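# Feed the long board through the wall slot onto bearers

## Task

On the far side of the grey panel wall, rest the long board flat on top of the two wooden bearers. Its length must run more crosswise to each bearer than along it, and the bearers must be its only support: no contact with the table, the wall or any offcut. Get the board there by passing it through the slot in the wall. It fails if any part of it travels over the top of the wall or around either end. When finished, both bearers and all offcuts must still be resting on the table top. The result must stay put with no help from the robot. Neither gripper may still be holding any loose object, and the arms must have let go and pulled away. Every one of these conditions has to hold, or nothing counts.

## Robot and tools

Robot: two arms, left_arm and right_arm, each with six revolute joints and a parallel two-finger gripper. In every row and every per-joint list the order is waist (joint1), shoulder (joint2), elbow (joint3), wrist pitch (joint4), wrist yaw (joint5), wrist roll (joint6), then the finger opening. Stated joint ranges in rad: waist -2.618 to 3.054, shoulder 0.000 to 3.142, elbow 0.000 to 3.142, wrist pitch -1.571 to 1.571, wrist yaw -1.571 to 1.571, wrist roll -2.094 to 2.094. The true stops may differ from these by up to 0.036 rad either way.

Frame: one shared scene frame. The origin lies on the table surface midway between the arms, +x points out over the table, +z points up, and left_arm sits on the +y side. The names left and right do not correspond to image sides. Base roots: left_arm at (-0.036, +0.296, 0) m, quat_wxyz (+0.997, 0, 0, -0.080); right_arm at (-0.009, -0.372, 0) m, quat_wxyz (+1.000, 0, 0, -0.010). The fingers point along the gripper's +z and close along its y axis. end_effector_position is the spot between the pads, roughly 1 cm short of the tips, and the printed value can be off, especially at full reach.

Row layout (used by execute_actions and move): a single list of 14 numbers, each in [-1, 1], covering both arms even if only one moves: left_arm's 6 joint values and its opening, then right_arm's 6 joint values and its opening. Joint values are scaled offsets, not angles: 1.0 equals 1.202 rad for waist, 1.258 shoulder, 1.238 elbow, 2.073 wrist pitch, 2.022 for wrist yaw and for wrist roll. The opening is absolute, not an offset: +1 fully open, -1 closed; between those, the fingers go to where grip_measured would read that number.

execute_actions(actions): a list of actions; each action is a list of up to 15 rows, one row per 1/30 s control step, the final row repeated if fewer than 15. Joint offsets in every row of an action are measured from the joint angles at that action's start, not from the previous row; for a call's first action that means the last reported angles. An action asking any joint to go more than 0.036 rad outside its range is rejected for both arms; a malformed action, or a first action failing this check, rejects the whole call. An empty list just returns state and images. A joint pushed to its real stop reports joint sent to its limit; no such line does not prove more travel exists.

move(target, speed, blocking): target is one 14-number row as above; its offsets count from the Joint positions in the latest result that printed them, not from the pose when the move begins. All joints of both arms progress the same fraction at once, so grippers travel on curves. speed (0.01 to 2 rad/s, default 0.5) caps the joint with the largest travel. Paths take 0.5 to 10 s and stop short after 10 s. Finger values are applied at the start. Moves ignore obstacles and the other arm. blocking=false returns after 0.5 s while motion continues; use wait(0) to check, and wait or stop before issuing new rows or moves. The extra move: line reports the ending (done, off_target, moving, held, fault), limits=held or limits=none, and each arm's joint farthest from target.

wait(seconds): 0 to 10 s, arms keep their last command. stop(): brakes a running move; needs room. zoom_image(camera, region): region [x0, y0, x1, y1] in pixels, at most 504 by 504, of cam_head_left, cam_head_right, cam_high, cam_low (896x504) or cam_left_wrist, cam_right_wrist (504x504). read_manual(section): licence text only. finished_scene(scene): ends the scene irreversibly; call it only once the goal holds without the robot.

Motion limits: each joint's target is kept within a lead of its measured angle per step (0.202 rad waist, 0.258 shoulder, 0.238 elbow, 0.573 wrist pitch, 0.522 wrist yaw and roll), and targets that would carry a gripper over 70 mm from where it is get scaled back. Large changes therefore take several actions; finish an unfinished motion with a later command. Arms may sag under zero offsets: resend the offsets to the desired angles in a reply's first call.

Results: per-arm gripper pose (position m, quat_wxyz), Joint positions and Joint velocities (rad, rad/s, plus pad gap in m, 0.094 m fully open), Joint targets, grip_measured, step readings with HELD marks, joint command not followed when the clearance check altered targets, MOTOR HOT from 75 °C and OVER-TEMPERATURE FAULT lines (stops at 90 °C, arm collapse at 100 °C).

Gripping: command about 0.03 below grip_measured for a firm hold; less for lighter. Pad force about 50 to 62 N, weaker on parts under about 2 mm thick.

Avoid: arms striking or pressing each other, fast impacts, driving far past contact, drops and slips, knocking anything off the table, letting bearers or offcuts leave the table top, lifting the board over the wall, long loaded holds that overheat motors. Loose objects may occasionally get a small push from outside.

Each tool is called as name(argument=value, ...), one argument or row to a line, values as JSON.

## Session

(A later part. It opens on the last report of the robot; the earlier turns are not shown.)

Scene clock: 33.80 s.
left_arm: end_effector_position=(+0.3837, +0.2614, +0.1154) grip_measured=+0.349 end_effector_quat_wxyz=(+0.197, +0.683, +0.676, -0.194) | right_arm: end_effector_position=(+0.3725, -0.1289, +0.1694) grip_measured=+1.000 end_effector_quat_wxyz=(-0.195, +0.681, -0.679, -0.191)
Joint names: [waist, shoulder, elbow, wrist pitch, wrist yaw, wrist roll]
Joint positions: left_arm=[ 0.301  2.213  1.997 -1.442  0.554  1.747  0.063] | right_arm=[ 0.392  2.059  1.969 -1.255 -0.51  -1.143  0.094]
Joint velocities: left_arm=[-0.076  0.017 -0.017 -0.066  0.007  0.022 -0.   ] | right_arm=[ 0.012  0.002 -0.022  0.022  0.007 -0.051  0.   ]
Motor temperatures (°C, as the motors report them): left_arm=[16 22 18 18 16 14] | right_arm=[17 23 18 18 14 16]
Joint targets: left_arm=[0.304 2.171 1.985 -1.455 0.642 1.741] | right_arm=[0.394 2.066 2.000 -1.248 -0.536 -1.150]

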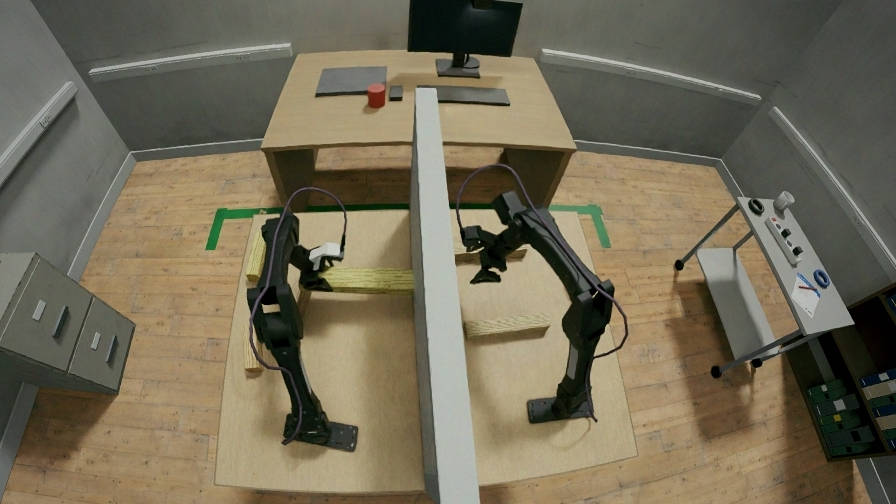

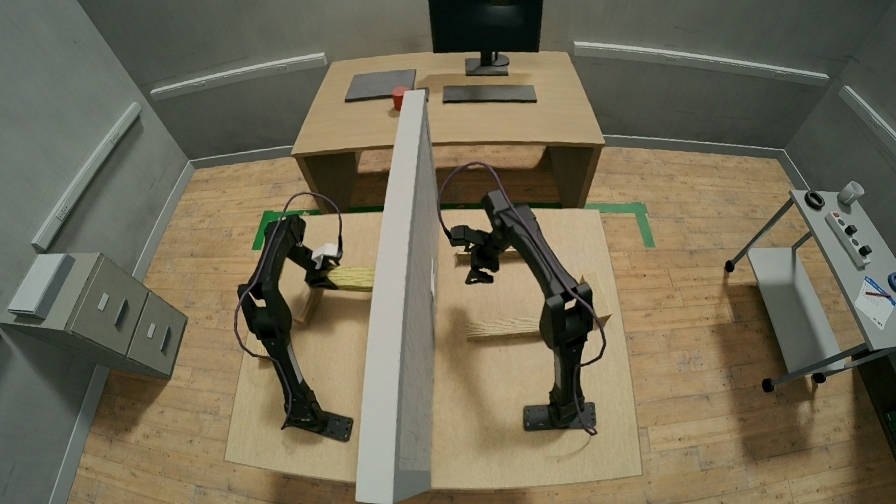

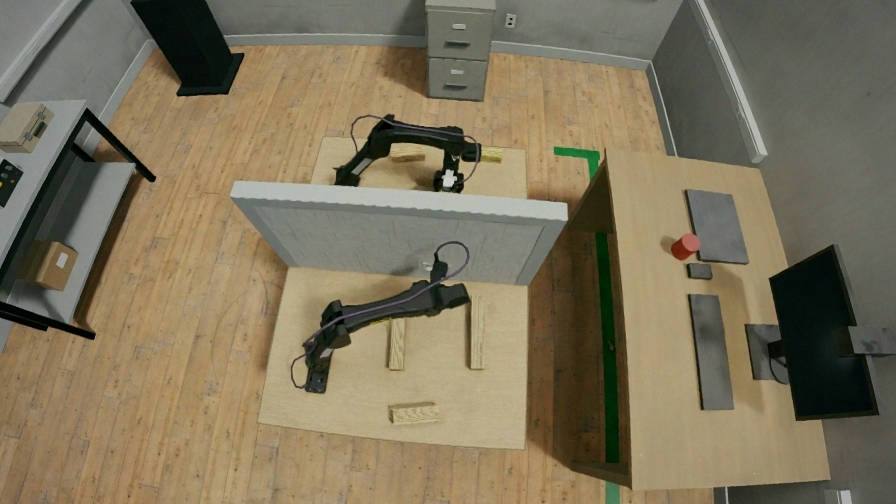

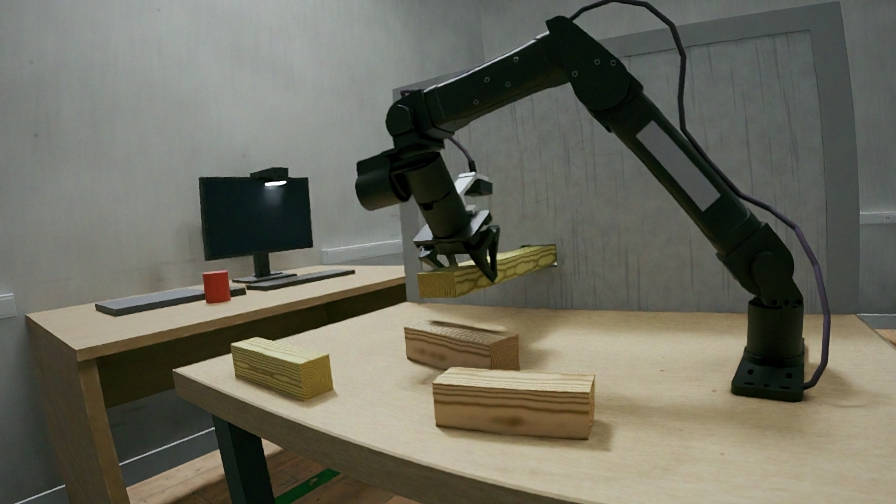

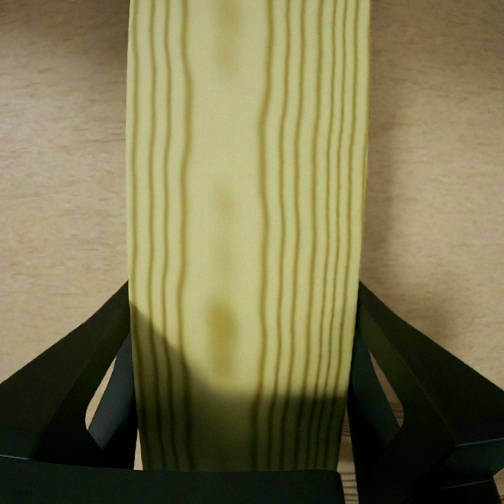

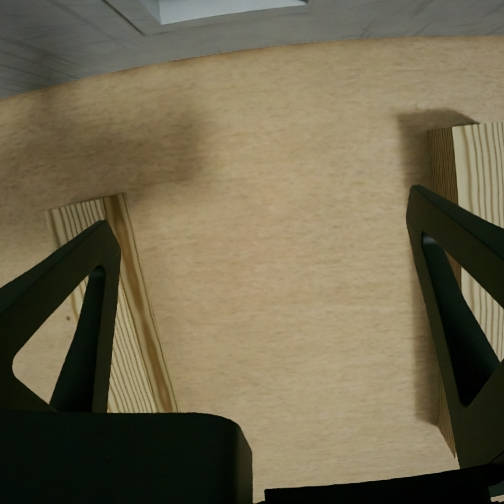

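execute_actions(
  actions=[
    [[-0.0142,-0.0344,-0.0115,-0.0039,0.0436,-0.0061,0.17,0.0017,0.0056,0.0250,0.0034,-0.0129,-0.0035,1.0],[-0.0170,-0.0358,-0.0140,-0.0008,0.0438,-0.0099,0.17,0.0017,0.0056,0.0250,0.0034,-0.0129,-0.0035,1.0],[-0.0206,-0.0376,-0.0172,0.0026,0.0440,-0.0143,0.17,0.0017,0.0056,0.0250,0.0034,-0.0129,-0.0035,1.0],[-0.0249,-0.0398,-0.0210,0.0066,0.0442,-0.0192,0.17,0.0017,0.0056,0.0250,0.0034,-0.0129,-0.0035,1.0],[-0.0298,-0.0422,-0.0252,0.0108,0.0445,-0.0246,0.17,0.0017,0.0056,0.0250,0.0034,-0.0129,-0.0035,1.0],[-0.0353,-0.0449,-0.0300,0.0155,0.0447,-0.0305,0.17,0.0017,0.0056,0.0250,0.0034,-0.0129,-0.0035,1.0],[-0.0414,-0.0478,-0.0350,0.0203,0.0450,-0.0367,0.17,0.0017,0.0056,0.0250,0.0034,-0.0129,-0.0035,1.0],[-0.0480,-0.0507,-0.0400,0.0253,0.0452,-0.0430,0.17,0.0017,0.0056,0.0250,0.0034,-0.0129,-0.0035,1.0],[-0.0550,-0.0537,-0.0453,0.0304,0.0454,-0.0497,0.17,0.0017,0.0056,0.0250,0.0034,-0.0129,-0.0035,1.0],[-0.0623,-0.0567,-0.0504,0.0355,0.0456,-0.0563,0.17,0.0017,0.0056,0.0250,0.0034,-0.0129,-0.0035,1.0],[-0.0698,-0.0596,-0.0555,0.0405,0.0458,-0.0630,0.17,0.0017,0.0056,0.0250,0.0034,-0.0129,-0.0035,1.0],[-0.0775,-0.0624,-0.0604,0.0455,0.0460,-0.0697,0.17,0.0017,0.0056,0.0250,0.0034,-0.0129,-0.0035,1.0],[-0.0853,-0.0650,-0.0648,0.0502,0.0461,-0.0761,0.17,0.0017,0.0056,0.0250,0.0034,-0.0129,-0.0035,1.0],[-0.0931,-0.0675,-0.0690,0.0547,0.0462,-0.0825,0.17,0.0017,0.0056,0.0250,0.0034,-0.0129,-0.0035,1.0],[-0.1008,-0.0697,-0.0728,0.0591,0.0463,-0.0885,0.17,0.0017,0.0056,0.0250,0.0034,-0.0129,-0.0035,1.0]],
    [[-0.0275,-0.0415,-0.0206,0.0187,0.0440,-0.0332,0.17,0.0017,0.0056,0.0250,0.0034,-0.0129,-0.0035,1.0],[-0.0348,-0.0432,-0.0234,0.0224,0.0440,-0.0387,0.17,0.0017,0.0056,0.0250,0.0034,-0.0129,-0.0035,1.0],[-0.0417,-0.0447,-0.0260,0.0257,0.0440,-0.0436,0.17,0.0017,0.0056,0.0250,0.0034,-0.0129,-0.0035,1.0],[-0.0482,-0.0461,-0.0280,0.0287,0.0440,-0.0480,0.17,0.0017,0.0056,0.0250,0.0034,-0.0129,-0.0035,1.0],[-0.0543,-0.0471,-0.0297,0.0313,0.0440,-0.0520,0.17,0.0017,0.0056,0.0250,0.0034,-0.0129,-0.0035,1.0],[-0.0598,-0.0480,-0.0310,0.0336,0.0440,-0.0553,0.17,0.0017,0.0056,0.0250,0.0034,-0.0129,-0.0035,1.0],[-0.0646,-0.0486,-0.0321,0.0355,0.0440,-0.0582,0.17,0.0017,0.0056,0.0250,0.0034,-0.0129,-0.0035,1.0],[-0.0689,-0.0491,-0.0328,0.0370,0.0440,-0.0605,0.17,0.0017,0.0056,0.0250,0.0034,-0.0129,-0.0035,1.0],[-0.0724,-0.0496,-0.0334,0.0381,0.0440,-0.0621,0.17,0.0017,0.0056,0.0250,0.0034,-0.0129,-0.0035,1.0],[-0.0751,-0.0498,-0.0338,0.0389,0.0440,-0.0631,0.17,0.0017,0.0056,0.0250,0.0034,-0.0129,-0.0035,1.0],[-0.0771,-0.0500,-0.0340,0.0392,0.0440,-0.0635,0.17,0.0017,0.0056,0.0250,0.0034,-0.0129,-0.0035,1.0],[-0.0782,-0.0501,-0.0342,0.0393,0.0440,-0.0633,0.17,0.0017,0.0056,0.0250,0.0034,-0.0129,-0.0035,1.0],[-0.0786,-0.0501,-0.0341,0.0389,0.0440,-0.0624,0.17,0.0017,0.0056,0.0250,0.0034,-0.0129,-0.0035,1.0],[-0.0808,-0.0501,-0.0341,0.0382,0.0440,-0.0610,0.17,0.0017,0.0056,0.0250,0.0034,-0.0129,-0.0035,1.0],[-0.0840,-0.0500,-0.0340,0.0371,0.0440,-0.0590,0.17,0.0017,0.0056,0.0250,0.0034,-0.0129,-0.0035,1.0]],
  ],
)

wait(
  seconds=0.2,
)

zoom_image(
  camera="cam_low",
  region=[480, 210, 600, 300],
)

Scene clock: 38.60 s.
left_arm: end_effector_position=(+0.3840, +0.1812, +0.1133) grip_measured=+0.349 end_effector_quat_wxyz=(+0.199, +0.677, +0.680, -0.198) | right_arm: end_effector_position=(+0.3725, -0.1289, +0.1694) grip_measured=+1.000 end_effector_quat_wxyz=(-0.195, +0.681, -0.679, -0.191)
Joint names: [waist, shoulder, elbow, wrist pitch, wrist yaw, wrist roll]
Joint positions: left_arm=[ 0.114  2.156  1.895 -1.277  0.57   1.511  0.063] | right_arm=[ 0.392  2.059  1.969 -1.255 -0.51  -1.144  0.094]
Joint velocities: left_arm=[-0.032  0.022  0.002  0.037 -0.007 -0.037 -0.001] | right_arm=[ 0.007  0.002 -0.007 -0.022 -0.022 -0.007  0.   ]
Motor temperatures (°C, as the motors report them): left_arm=[16 24 18 18 16 14] | right_arm=[17 24 18 18 14 16]
Joint targets: left_arm=[0.104 2.112 1.884 -1.273 0.650 1.504] | right_arm=[0.394 2.066 2.000 -1.248 -0.536 -1.151]
Step readings (joint positions; steps 1 to 15: 1st action; 16 to 30: 2nd action):
0: left_arm=[0.299 2.213 1.996 -1.440 0.556 1.745] | right_arm=[0.392 2.059 1.969 -1.255 -0.510 -1.143]
1: left_arm=[0.299 2.213 1.996 -1.440 0.556 1.744] | right_arm=[0.392 2.059 1.969 -1.255 -0.510 -1.143]
2: left_arm=[0.298 2.213 1.996 -1.439 0.556 1.742] | right_arm=[0.392 2.059 1.969 -1.255 -0.510 -1.143]
4: left_arm=[0.293 2.212 1.993 -1.432 0.556 1.734] | right_arm=[0.392 2.059 1.969 -1.255 -0.510 -1.143]
8: left_arm=[0.271 2.201 1.969 -1.406 0.556 1.703] | right_arm=[0.392 2.059 1.969 -1.255 -0.510 -1.144]
15: left_arm=[0.205 2.175 1.926 -1.349 0.561 1.623] | right_arm=[0.392 2.059 1.969 -1.255 -0.510 -1.144]
16: left_arm=[0.195 2.171 1.921 -1.341 0.562 1.611] | right_arm=[0.392 2.059 1.969 -1.255 -0.510 -1.144]
17: left_arm=[0.185 2.168 1.916 -1.333 0.562 1.599] | right_arm=[0.392 2.059 1.969 -1.255 -0.510 -1.144]
19: left_arm=[0.167 2.163 1.908 -1.318 0.564 1.577] | right_arm=[0.392 2.059 1.969 -1.255 -0.510 -1.144]
23: left_arm=[0.137 2.158 1.899 -1.295 0.568 1.539] | right_arm=[0.392 2.059 1.969 -1.255 -0.510 -1.144]
30: Joint positions above

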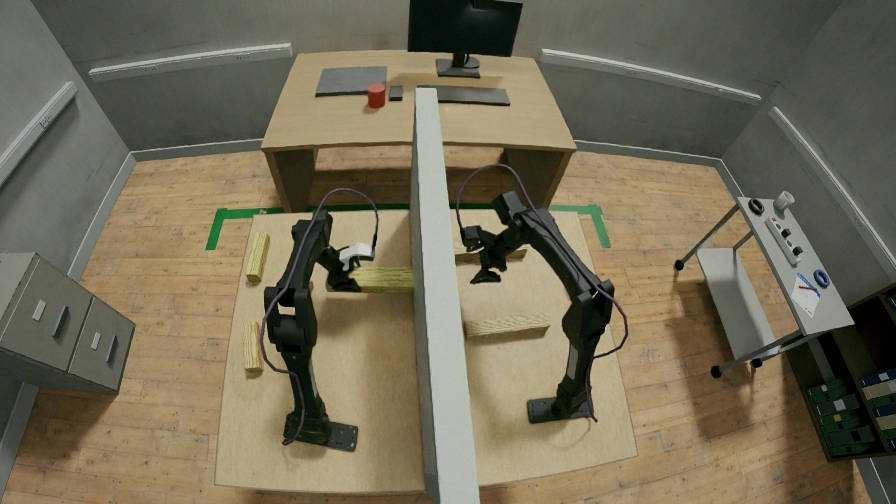

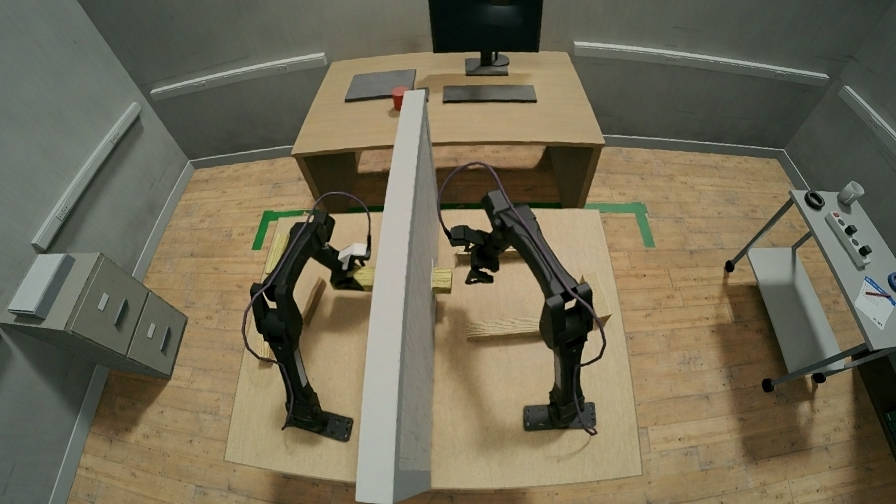

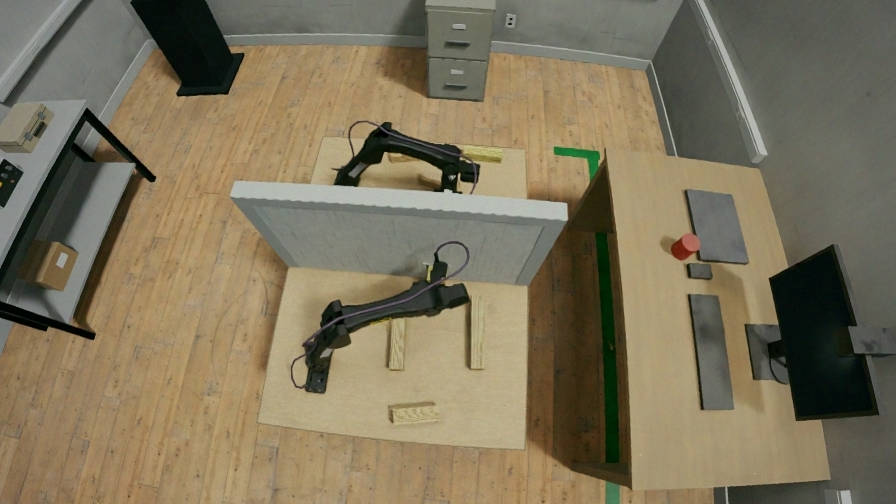

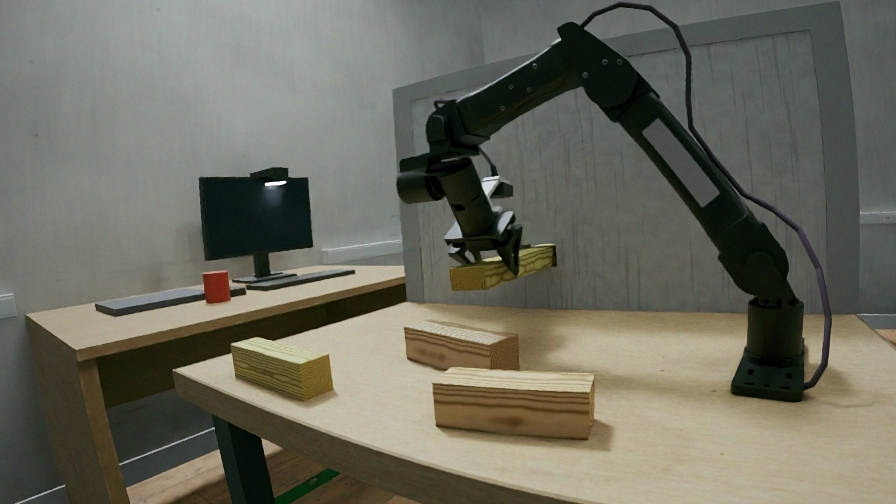

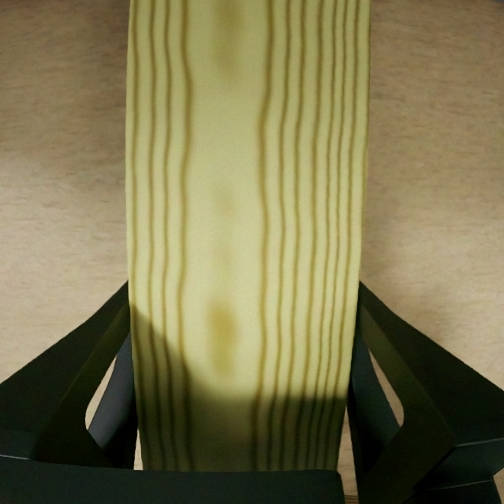

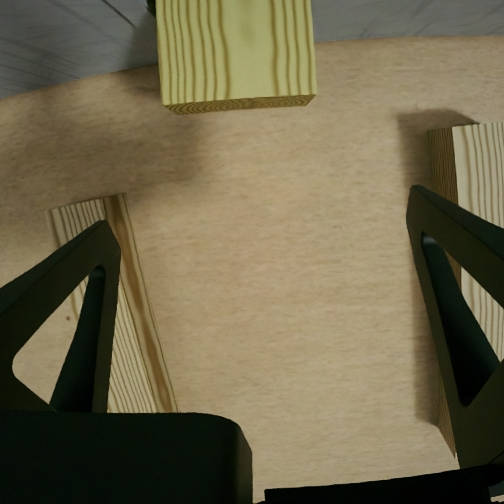

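Scene clock: 38.80 s.
left_arm: end_effector_position=(+0.3841, +0.1807, +0.1133) grip_measured=+0.349 end_effector_quat_wxyz=(+0.200, +0.677, +0.680, -0.198) | right_arm: end_effector_position=(+0.3725, -0.1289, +0.1694) grip_measured=+1.000 end_effector_quat_wxyz=(-0.195, +0.681, -0.679, -0.191)
Joint names: [waist, shoulder, elbow, wrist pitch, wrist yaw, wrist roll]
Joint positions: left_arm=[ 0.113  2.156  1.895 -1.277  0.57   1.51   0.063] | right_arm=[ 0.392  2.059  1.969 -1.255 -0.51  -1.144  0.094]
Joint velocities: left_arm=[-0.002  0.022  0.027  0.007  0.007 -0.007 -0.001] | right_arm=[-0.012 -0.002 -0.002 -0.037 -0.066 -0.037  0.   ]
Motor temperatures (°C, as the motors report them): left_arm=[16 24 18 18 16 14] | right_arm=[17 24 18 18 14 16]
Joint targets: left_arm=[0.104 2.112 1.884 -1.273 0.650 1.504] | right_arm=[0.394 2.066 2.000 -1.248 -0.536 -1.151]
wait: 0.20 s; at rest by 0.17 s

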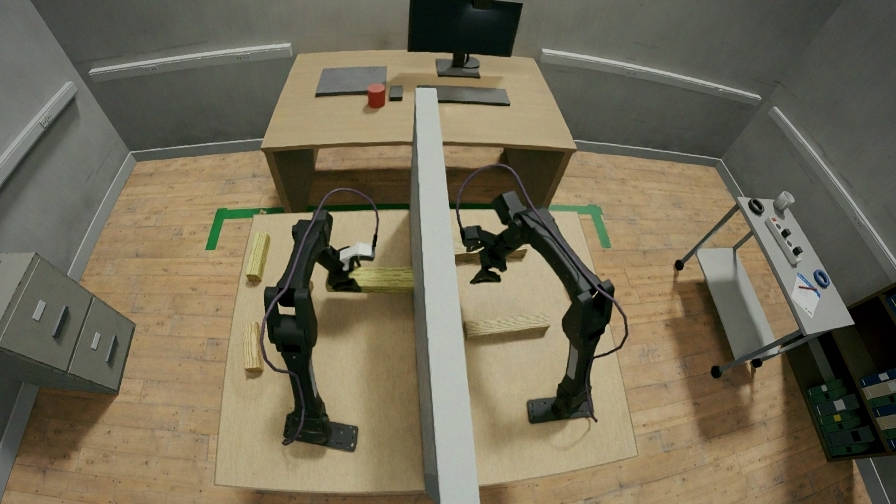

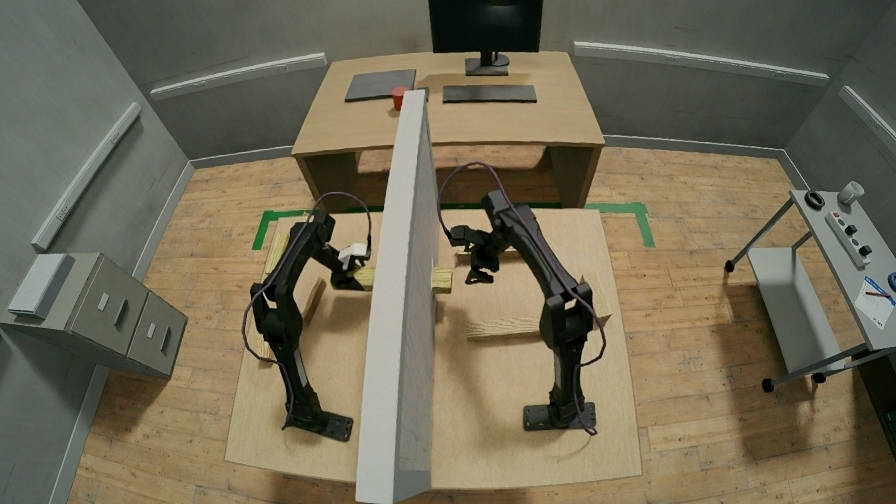

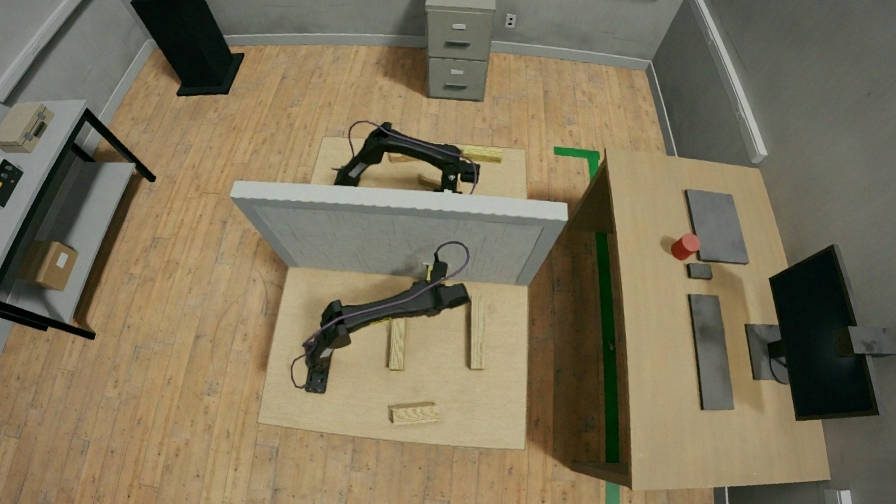

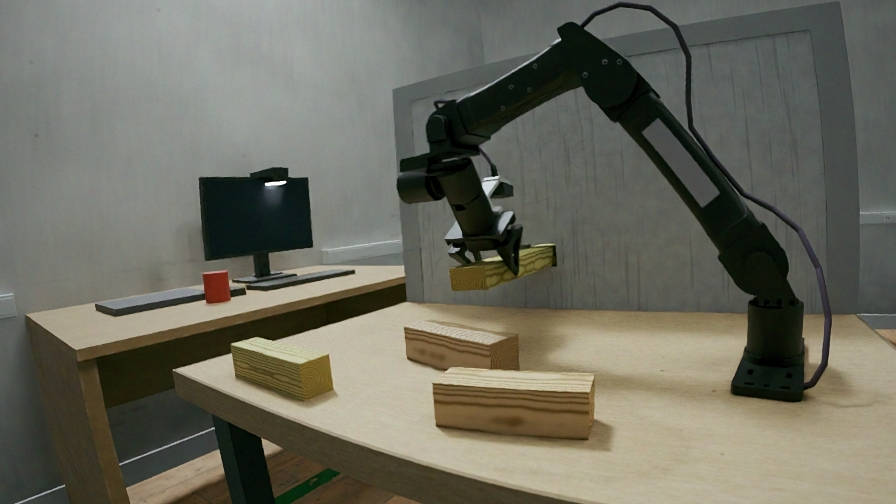

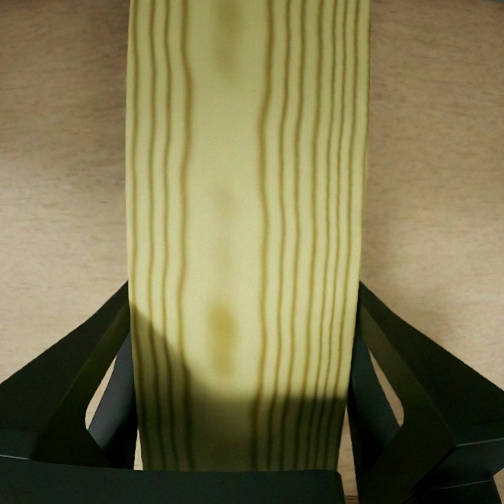

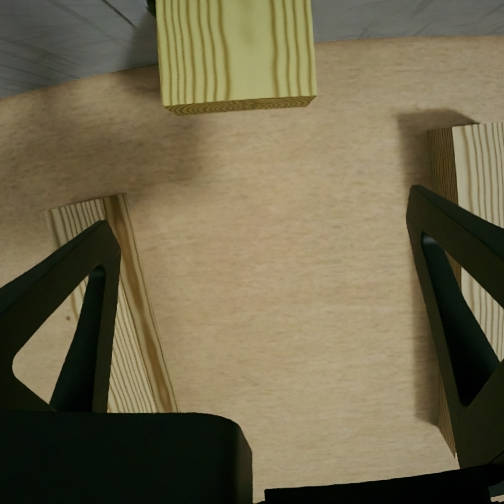

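Region (480, 210, 600, 300) of cam_low's 896x504 image, scaled by 4.200, with more detail than that image has; it fills the top 378 rows of this view, and the rest is white.

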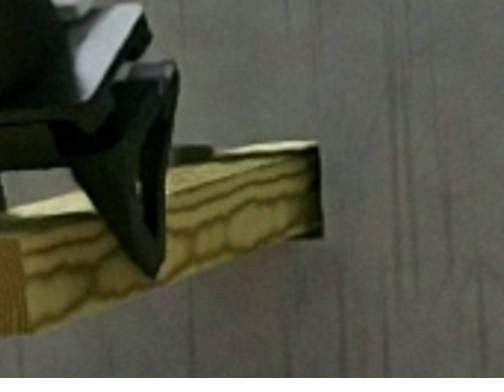

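execute_actions(
  actions=[],
)

Scene clock: 39.23 s.
left_arm: end_effector_position=(+0.3841, +0.1807, +0.1133) grip_measured=+0.349 end_effector_quat_wxyz=(+0.200, +0.677, +0.680, -0.198) | right_arm: end_effector_position=(+0.3725, -0.1289, +0.1694) grip_measured=+1.000 end_effector_quat_wxyz=(-0.195, +0.681, -0.679, -0.191)
Joint names: [waist, shoulder, elbow, wrist pitch, wrist yaw, wrist roll]
Joint positions: left_arm=[ 0.113  2.156  1.895 -1.277  0.57   1.51   0.063] | right_arm=[ 0.392  2.059  1.969 -1.255 -0.51  -1.144  0.094]
Joint velocities: left_arm=[ 0.017 -0.002  0.002  0.037 -0.007 -0.095 -0.001] | right_arm=[ 0.017  0.007 -0.007  0.007 -0.007 -0.007  0.   ]
Motor temperatures (°C, as the motors report them): left_arm=[16 24 18 18 16 14] | right_arm=[17 24 18 18 14 16]
Joint targets: left_arm=[0.104 2.112 1.884 -1.273 0.650 1.504] | right_arm=[0.394 2.066 2.000 -1.248 -0.536 -1.151]

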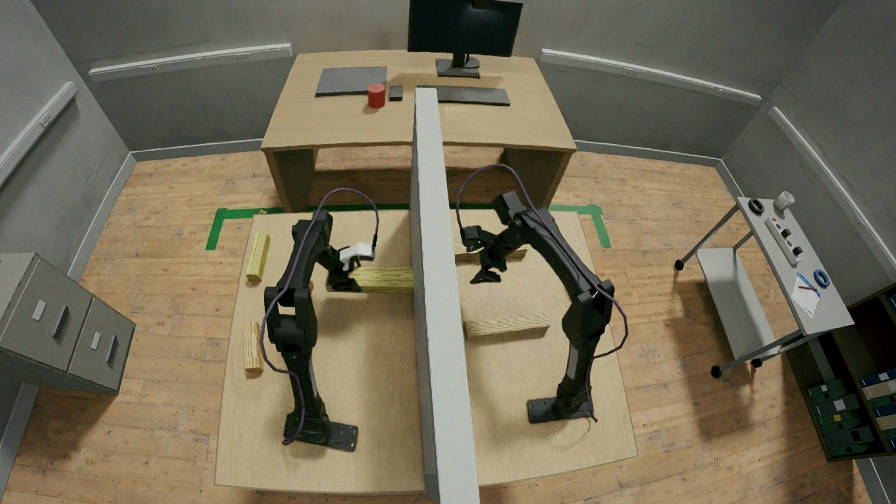

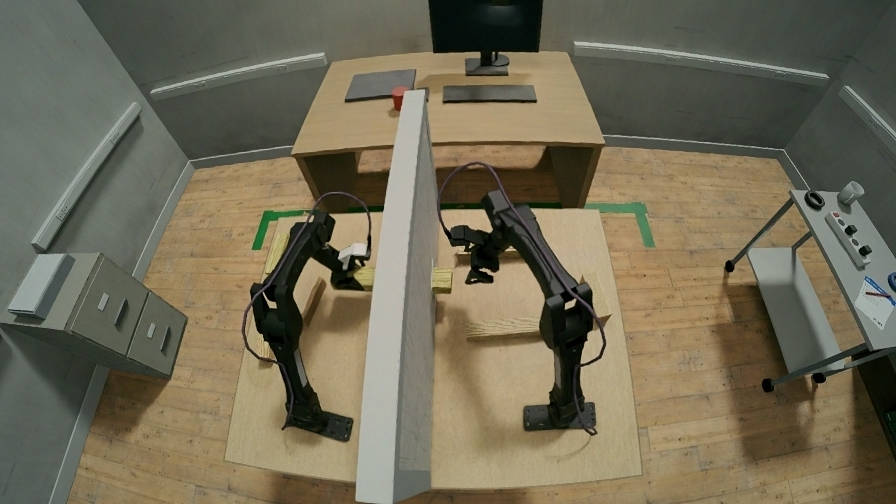

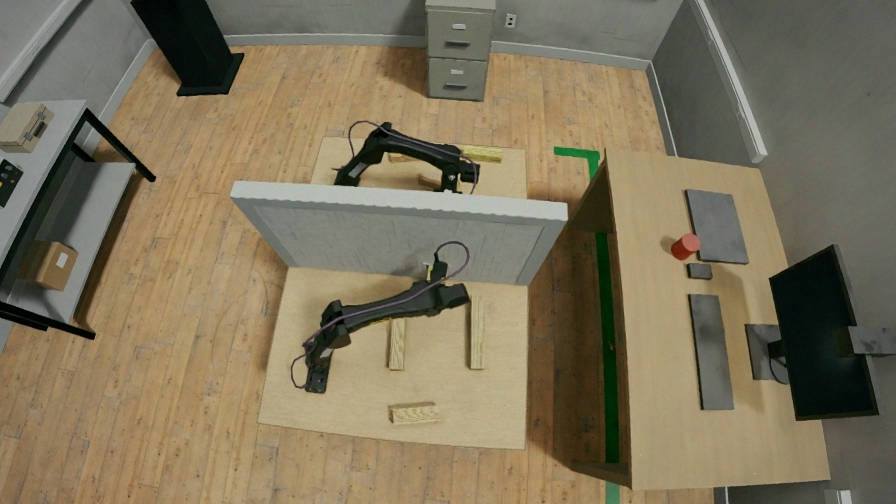

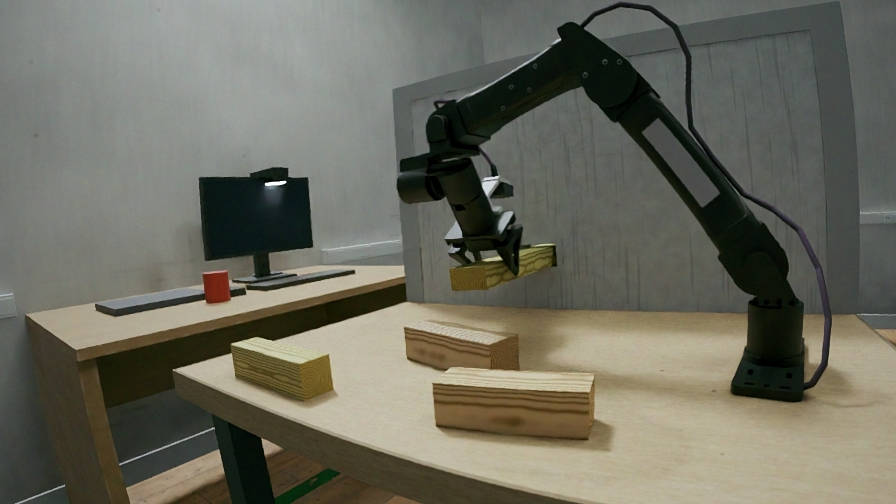

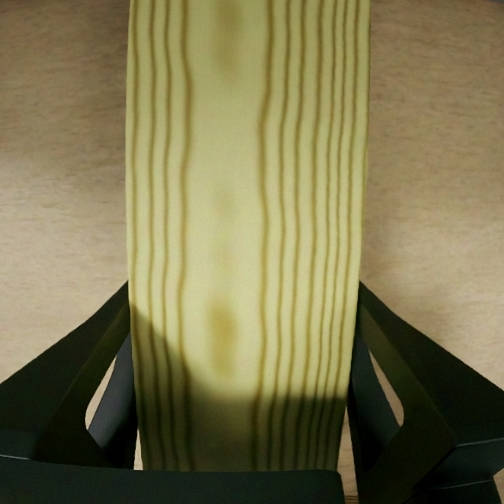

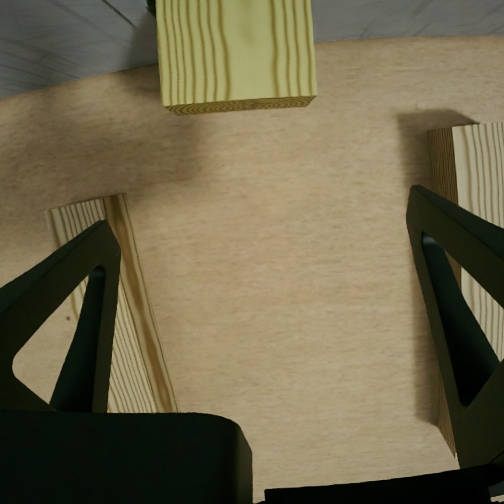

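zoom_image(
  camera="cam_low",
  region=[440, 200, 600, 310],
)

zoom_image(
  camera="cam_right_wrist",
  region=[100, 0, 400, 130],
)

Region (440, 200, 600, 310) of cam_low's 896x504 image, scaled by 3.150, with more detail than that image has; it fills the top 346 rows of this view, and the rest is white.

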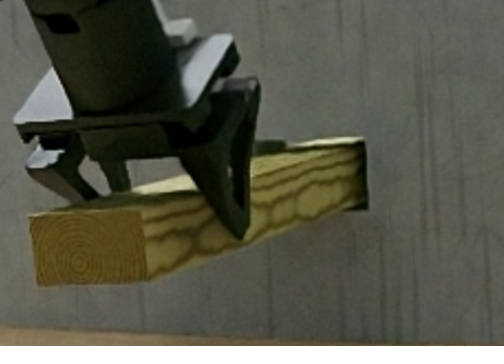

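Region (100, 0, 400, 130) of cam_right_wrist's 504x504 image, scaled by 1.680, with more detail than that image has; it fills the top 218 rows of this view, and the rest is white.

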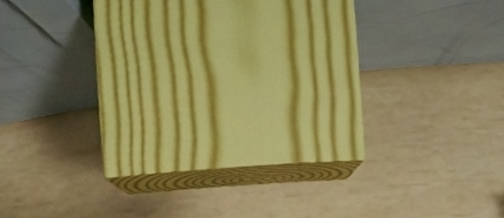

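zoom_image(
  camera="cam_low",
  region=[510, 232, 570, 276],
)

Region (510, 232, 570, 276) of cam_low's 896x504 image, scaled by 8.400, with more detail than that image has; it fills the top 370 rows of this view, and the rest is white.

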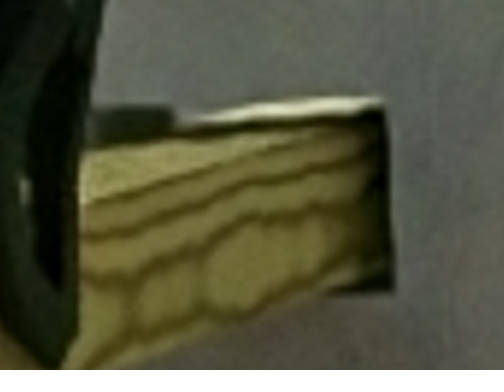

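execute_actions(
  actions=[
    [[-0.01446,-0.03259,0.00242,0.00445,0.03775,-0.00624,0.17,0.00725,0.00812,0.00646,0.00654,-0.00870,0.00129,1],[-0.01756,-0.03021,0.01373,0.00594,0.03586,-0.00959,0.17,0.00862,0.00836,-0.01040,0.00978,-0.00500,0.00632,1],[-0.02149,-0.02782,0.02504,0.00776,0.03389,-0.01348,0.17,0.01037,0.00867,-0.02306,0.01355,-0.00126,0.00814,1],[-0.02621,-0.02544,0.03393,0.00988,0.03277,-0.01786,0.17,0.01246,0.00905,-0.02666,0.01782,-0.00095,0.01020,1],[-0.03164,-0.02305,0.03716,0.01227,0.03208,-0.02267,0.17,0.01489,0.00949,-0.03086,0.02252,-0.00060,0.01247,1],[-0.03775,-0.02067,0.03796,0.01488,0.03130,-0.02787,0.17,0.01761,0.00999,-0.03560,0.02762,-0.00023,0.01493,1],[-0.04444,-0.02067,0.03877,0.01770,0.03045,-0.03338,0.17,0.02061,0.01054,-0.04083,0.03305,0.00017,0.01755,1],[-0.05164,-0.02067,0.03958,0.02069,0.02953,-0.03914,0.17,0.02384,0.01113,-0.04649,0.03875,0.00059,0.02031,1],[-0.05927,-0.02067,0.04039,0.02380,0.02854,-0.04509,0.17,0.02728,0.01176,-0.05253,0.04467,0.00103,0.02317,1],[-0.06725,-0.02067,0.04120,0.02701,0.02747,-0.05140,0.17,0.03088,0.01243,-0.05888,0.05074,0.00148,0.02610,1],[-0.07547,-0.02067,0.04200,0.03067,0.02635,-0.05800,0.17,0.03461,0.01312,-0.06546,0.05689,0.00193,0.02907,1],[-0.08386,-0.01828,0.04281,0.03434,0.02563,-0.06457,0.17,0.03842,0.01383,-0.07222,0.06306,0.00239,0.03204,1],[-0.09231,-0.01590,0.04321,0.03800,0.02500,-0.07106,0.17,0.04227,0.01455,-0.07906,0.06917,0.00284,0.03499,1],[-0.10074,-0.01351,0.04321,0.04160,0.02435,-0.07739,0.17,0.04613,0.01527,-0.08592,0.07516,0.00328,0.03789,1],[-0.10905,-0.01113,0.04321,0.04509,0.02368,-0.08349,0.17,0.04994,0.01598,-0.09272,0.08096,0.00371,0.04069,1]],
    [[-0.03216,-0.00874,0.03635,0.02140,0.03255,-0.03337,0.17,0.01549,0.00992,-0.03496,0.03218,0.00011,0.01713,1],[-0.03997,-0.00636,0.03635,0.02412,0.03189,-0.03883,0.17,0.01910,0.01060,-0.04143,0.03742,0.00050,0.01967,1],[-0.04740,-0.00443,0.03760,0.02663,0.03124,-0.04389,0.17,0.02254,0.01125,-0.04761,0.04230,0.00086,0.02202,1],[-0.05437,-0.00298,0.03980,0.02891,0.03063,-0.04850,0.17,0.02578,0.01186,-0.05345,0.04676,0.00118,0.02417,1],[-0.06081,-0.00150,0.04203,0.03095,0.03005,-0.05260,0.17,0.02879,0.01243,-0.05888,0.05074,0.00148,0.02610,1],[-0.06666,-0.00005,0.04423,0.03274,0.02953,-0.05617,0.17,0.03152,0.01295,-0.06384,0.05422,0.00173,0.02777,1],[-0.07186,0.00133,0.04632,0.03427,0.02909,-0.05916,0.17,0.03396,0.01342,-0.06828,0.05714,0.00195,0.02918,1],[-0.07635,0.00259,0.04825,0.03554,0.02873,-0.06155,0.17,0.03607,0.01382,-0.07215,0.05947,0.00212,0.03031,1],[-0.08010,0.00370,0.04994,0.03653,0.02844,-0.06331,0.17,0.03783,0.01416,-0.07541,0.06120,0.00225,0.03115,1],[-0.08305,0.00462,0.05134,0.03724,0.02824,-0.06443,0.17,0.03922,0.01444,-0.07801,0.06230,0.00233,0.03168,1],[-0.08518,0.00531,0.05240,0.03766,0.02813,-0.06490,0.17,0.04022,0.01464,-0.07994,0.06276,0.00236,0.03190,1],[-0.08648,0.00577,0.05309,0.03780,0.02815,-0.06471,0.17,0.04083,0.01477,-0.08117,0.06258,0.00235,0.03181,1],[-0.08726,0.00596,0.05339,0.03764,0.02822,-0.06386,0.17,0.04120,0.01482,-0.08169,0.06174,0.00229,0.03141,1],[-0.08806,0.00588,0.05327,0.03719,0.02842,-0.06237,0.17,0.04158,0.01480,-0.08149,0.06028,0.00218,0.03070,1],[-0.08968,0.00555,0.05275,0.03643,0.02870,-0.06025,0.17,0.04235,0.01471,-0.08057,0.05820,0.00203,0.02970,1]],
  ],
)

Scene clock: 53.03 s.
left_arm: end_effector_position=(+0.3811, +0.0929, +0.1166) grip_measured=+0.349 end_effector_quat_wxyz=(+0.200, +0.682, +0.675, -0.201) | right_arm: end_effector_position=(+0.3658, -0.0931, +0.1231) grip_measured=+1.000 end_effector_quat_wxyz=(-0.193, +0.676, -0.684, -0.195)
Joint names: [waist, shoulder, elbow, wrist pitch, wrist yaw, wrist roll]
Joint positions: left_arm=[-0.09   2.167  1.921 -1.17   0.556  1.286  0.063] | right_arm=[ 0.477  2.073  1.803 -1.033 -0.493 -1.036  0.094]
Joint velocities: left_arm=[ 0.007 -0.017  0.007  0.037 -0.037  0.051 -0.   ] | right_arm=[-0.017 -0.012 -0.002 -0.022  0.022 -0.022  0.   ]
Motor temperatures (°C, as the motors report them): left_arm=[16 26 17 17 16 14] | right_arm=[17 25 19 18 14 16]
Joint targets: left_arm=[-0.096 2.163 1.967 -1.149 0.621 1.279] | right_arm=[0.486 2.081 1.787 -1.022 -0.497 -1.030]
Step readings (joint positions; steps 1 to 15: 1st action; 16 to 30: 2nd action):
0: left_arm=[0.113 2.156 1.895 -1.277 0.570 1.510] | right_arm=[0.392 2.059 1.969 -1.255 -0.510 -1.144]
1: left_arm=[0.112 2.156 1.895 -1.277 0.569 1.510] | right_arm=[0.392 2.059 1.969 -1.255 -0.510 -1.144]
2: left_arm=[0.111 2.156 1.895 -1.276 0.569 1.508] | right_arm=[0.392 2.059 1.969 -1.253 -0.510 -1.142]
4: left_arm=[0.106 2.156 1.895 -1.274 0.569 1.501] | right_arm=[0.393 2.059 1.966 -1.244 -0.509 -1.138]
8: left_arm=[0.082 2.156 1.895 -1.262 0.569 1.475] | right_arm=[0.402 2.059 1.941 -1.215 -0.506 -1.125]
15: left_arm=[0.011 2.156 1.902 -1.225 0.563 1.400] | right_arm=[0.435 2.062 1.887 -1.143 -0.501 -1.090]
16: left_arm=[-0.000 2.156 1.903 -1.219 0.562 1.389] | right_arm=[0.440 2.064 1.877 -1.130 -0.501 -1.084]
17: left_arm=[-0.011 2.156 1.903 -1.212 0.561 1.376] | right_arm=[0.444 2.065 1.868 -1.119 -0.500 -1.079]
19: left_arm=[-0.032 2.156 1.903 -1.200 0.560 1.353] | right_arm=[0.452 2.067 1.850 -1.098 -0.498 -1.068]
23: left_arm=[-0.066 2.157 1.905 -1.183 0.559 1.315] | right_arm=[0.465 2.071 1.822 -1.061 -0.494 -1.050]
30: Joint positions above

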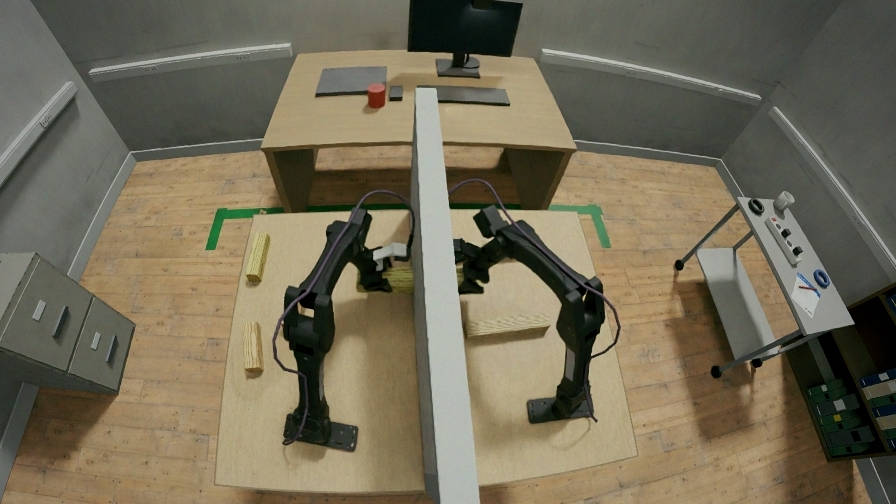

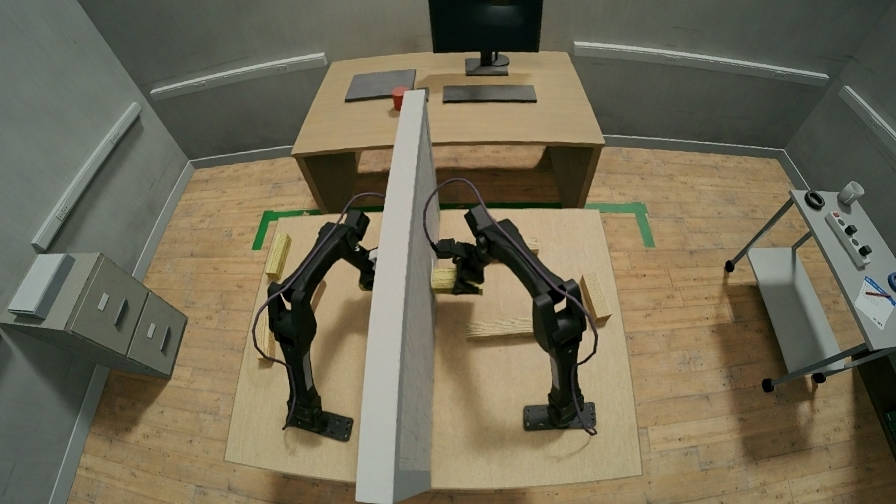

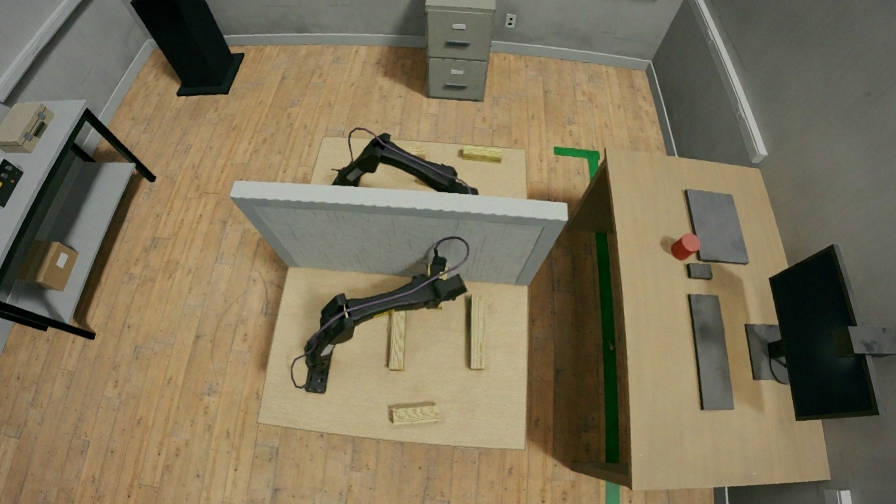

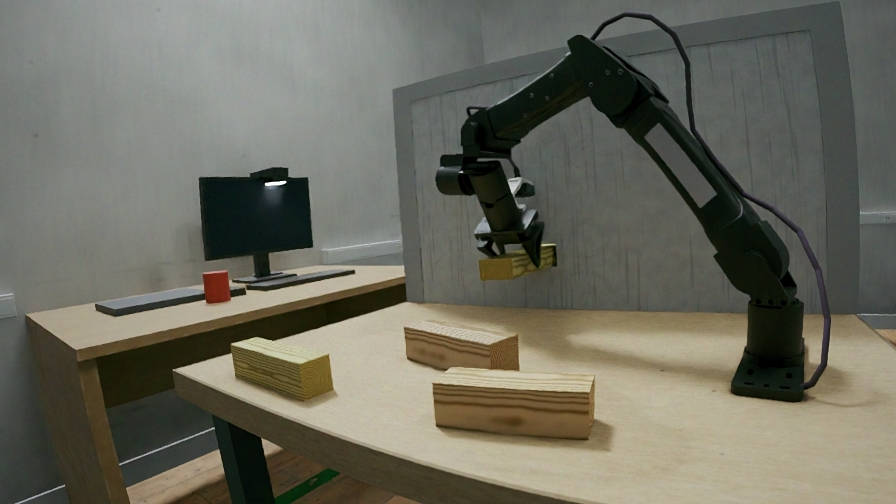

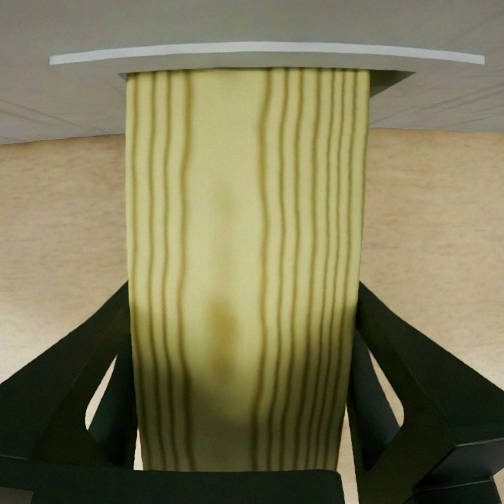

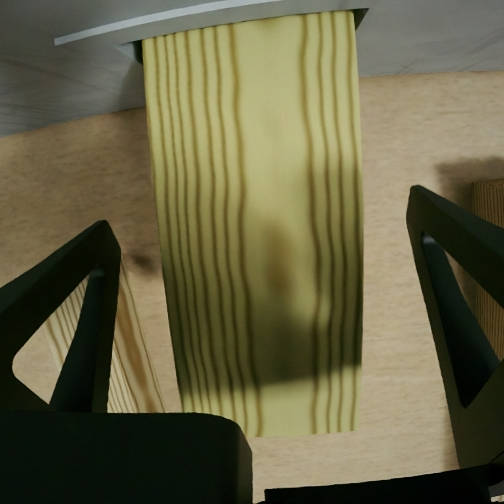

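zoom_image(
  camera="cam_head_right",
  region=[410, 220, 530, 310],
)

zoom_image(
  camera="cam_high",
  region=[380, 230, 500, 330],
)

Region (410, 220, 530, 310) of cam_head_right's 896x504 image, scaled by 4.200, with more detail than that image has; it fills the top 378 rows of this view, and the rest is white.

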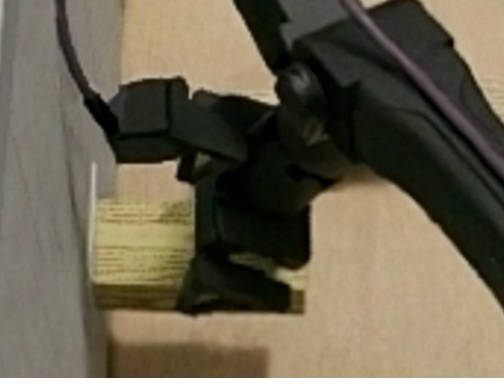

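Region (380, 230, 500, 330) of cam_high's 896x504 image, scaled by 4.200, with more detail than that image has.

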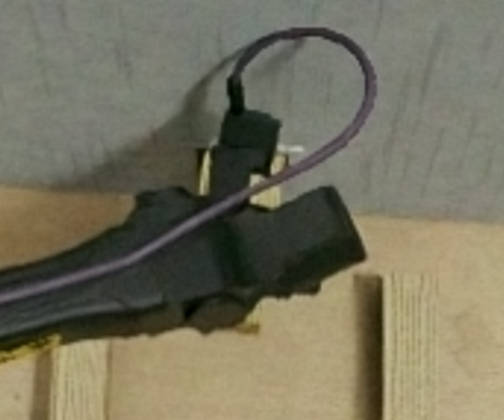

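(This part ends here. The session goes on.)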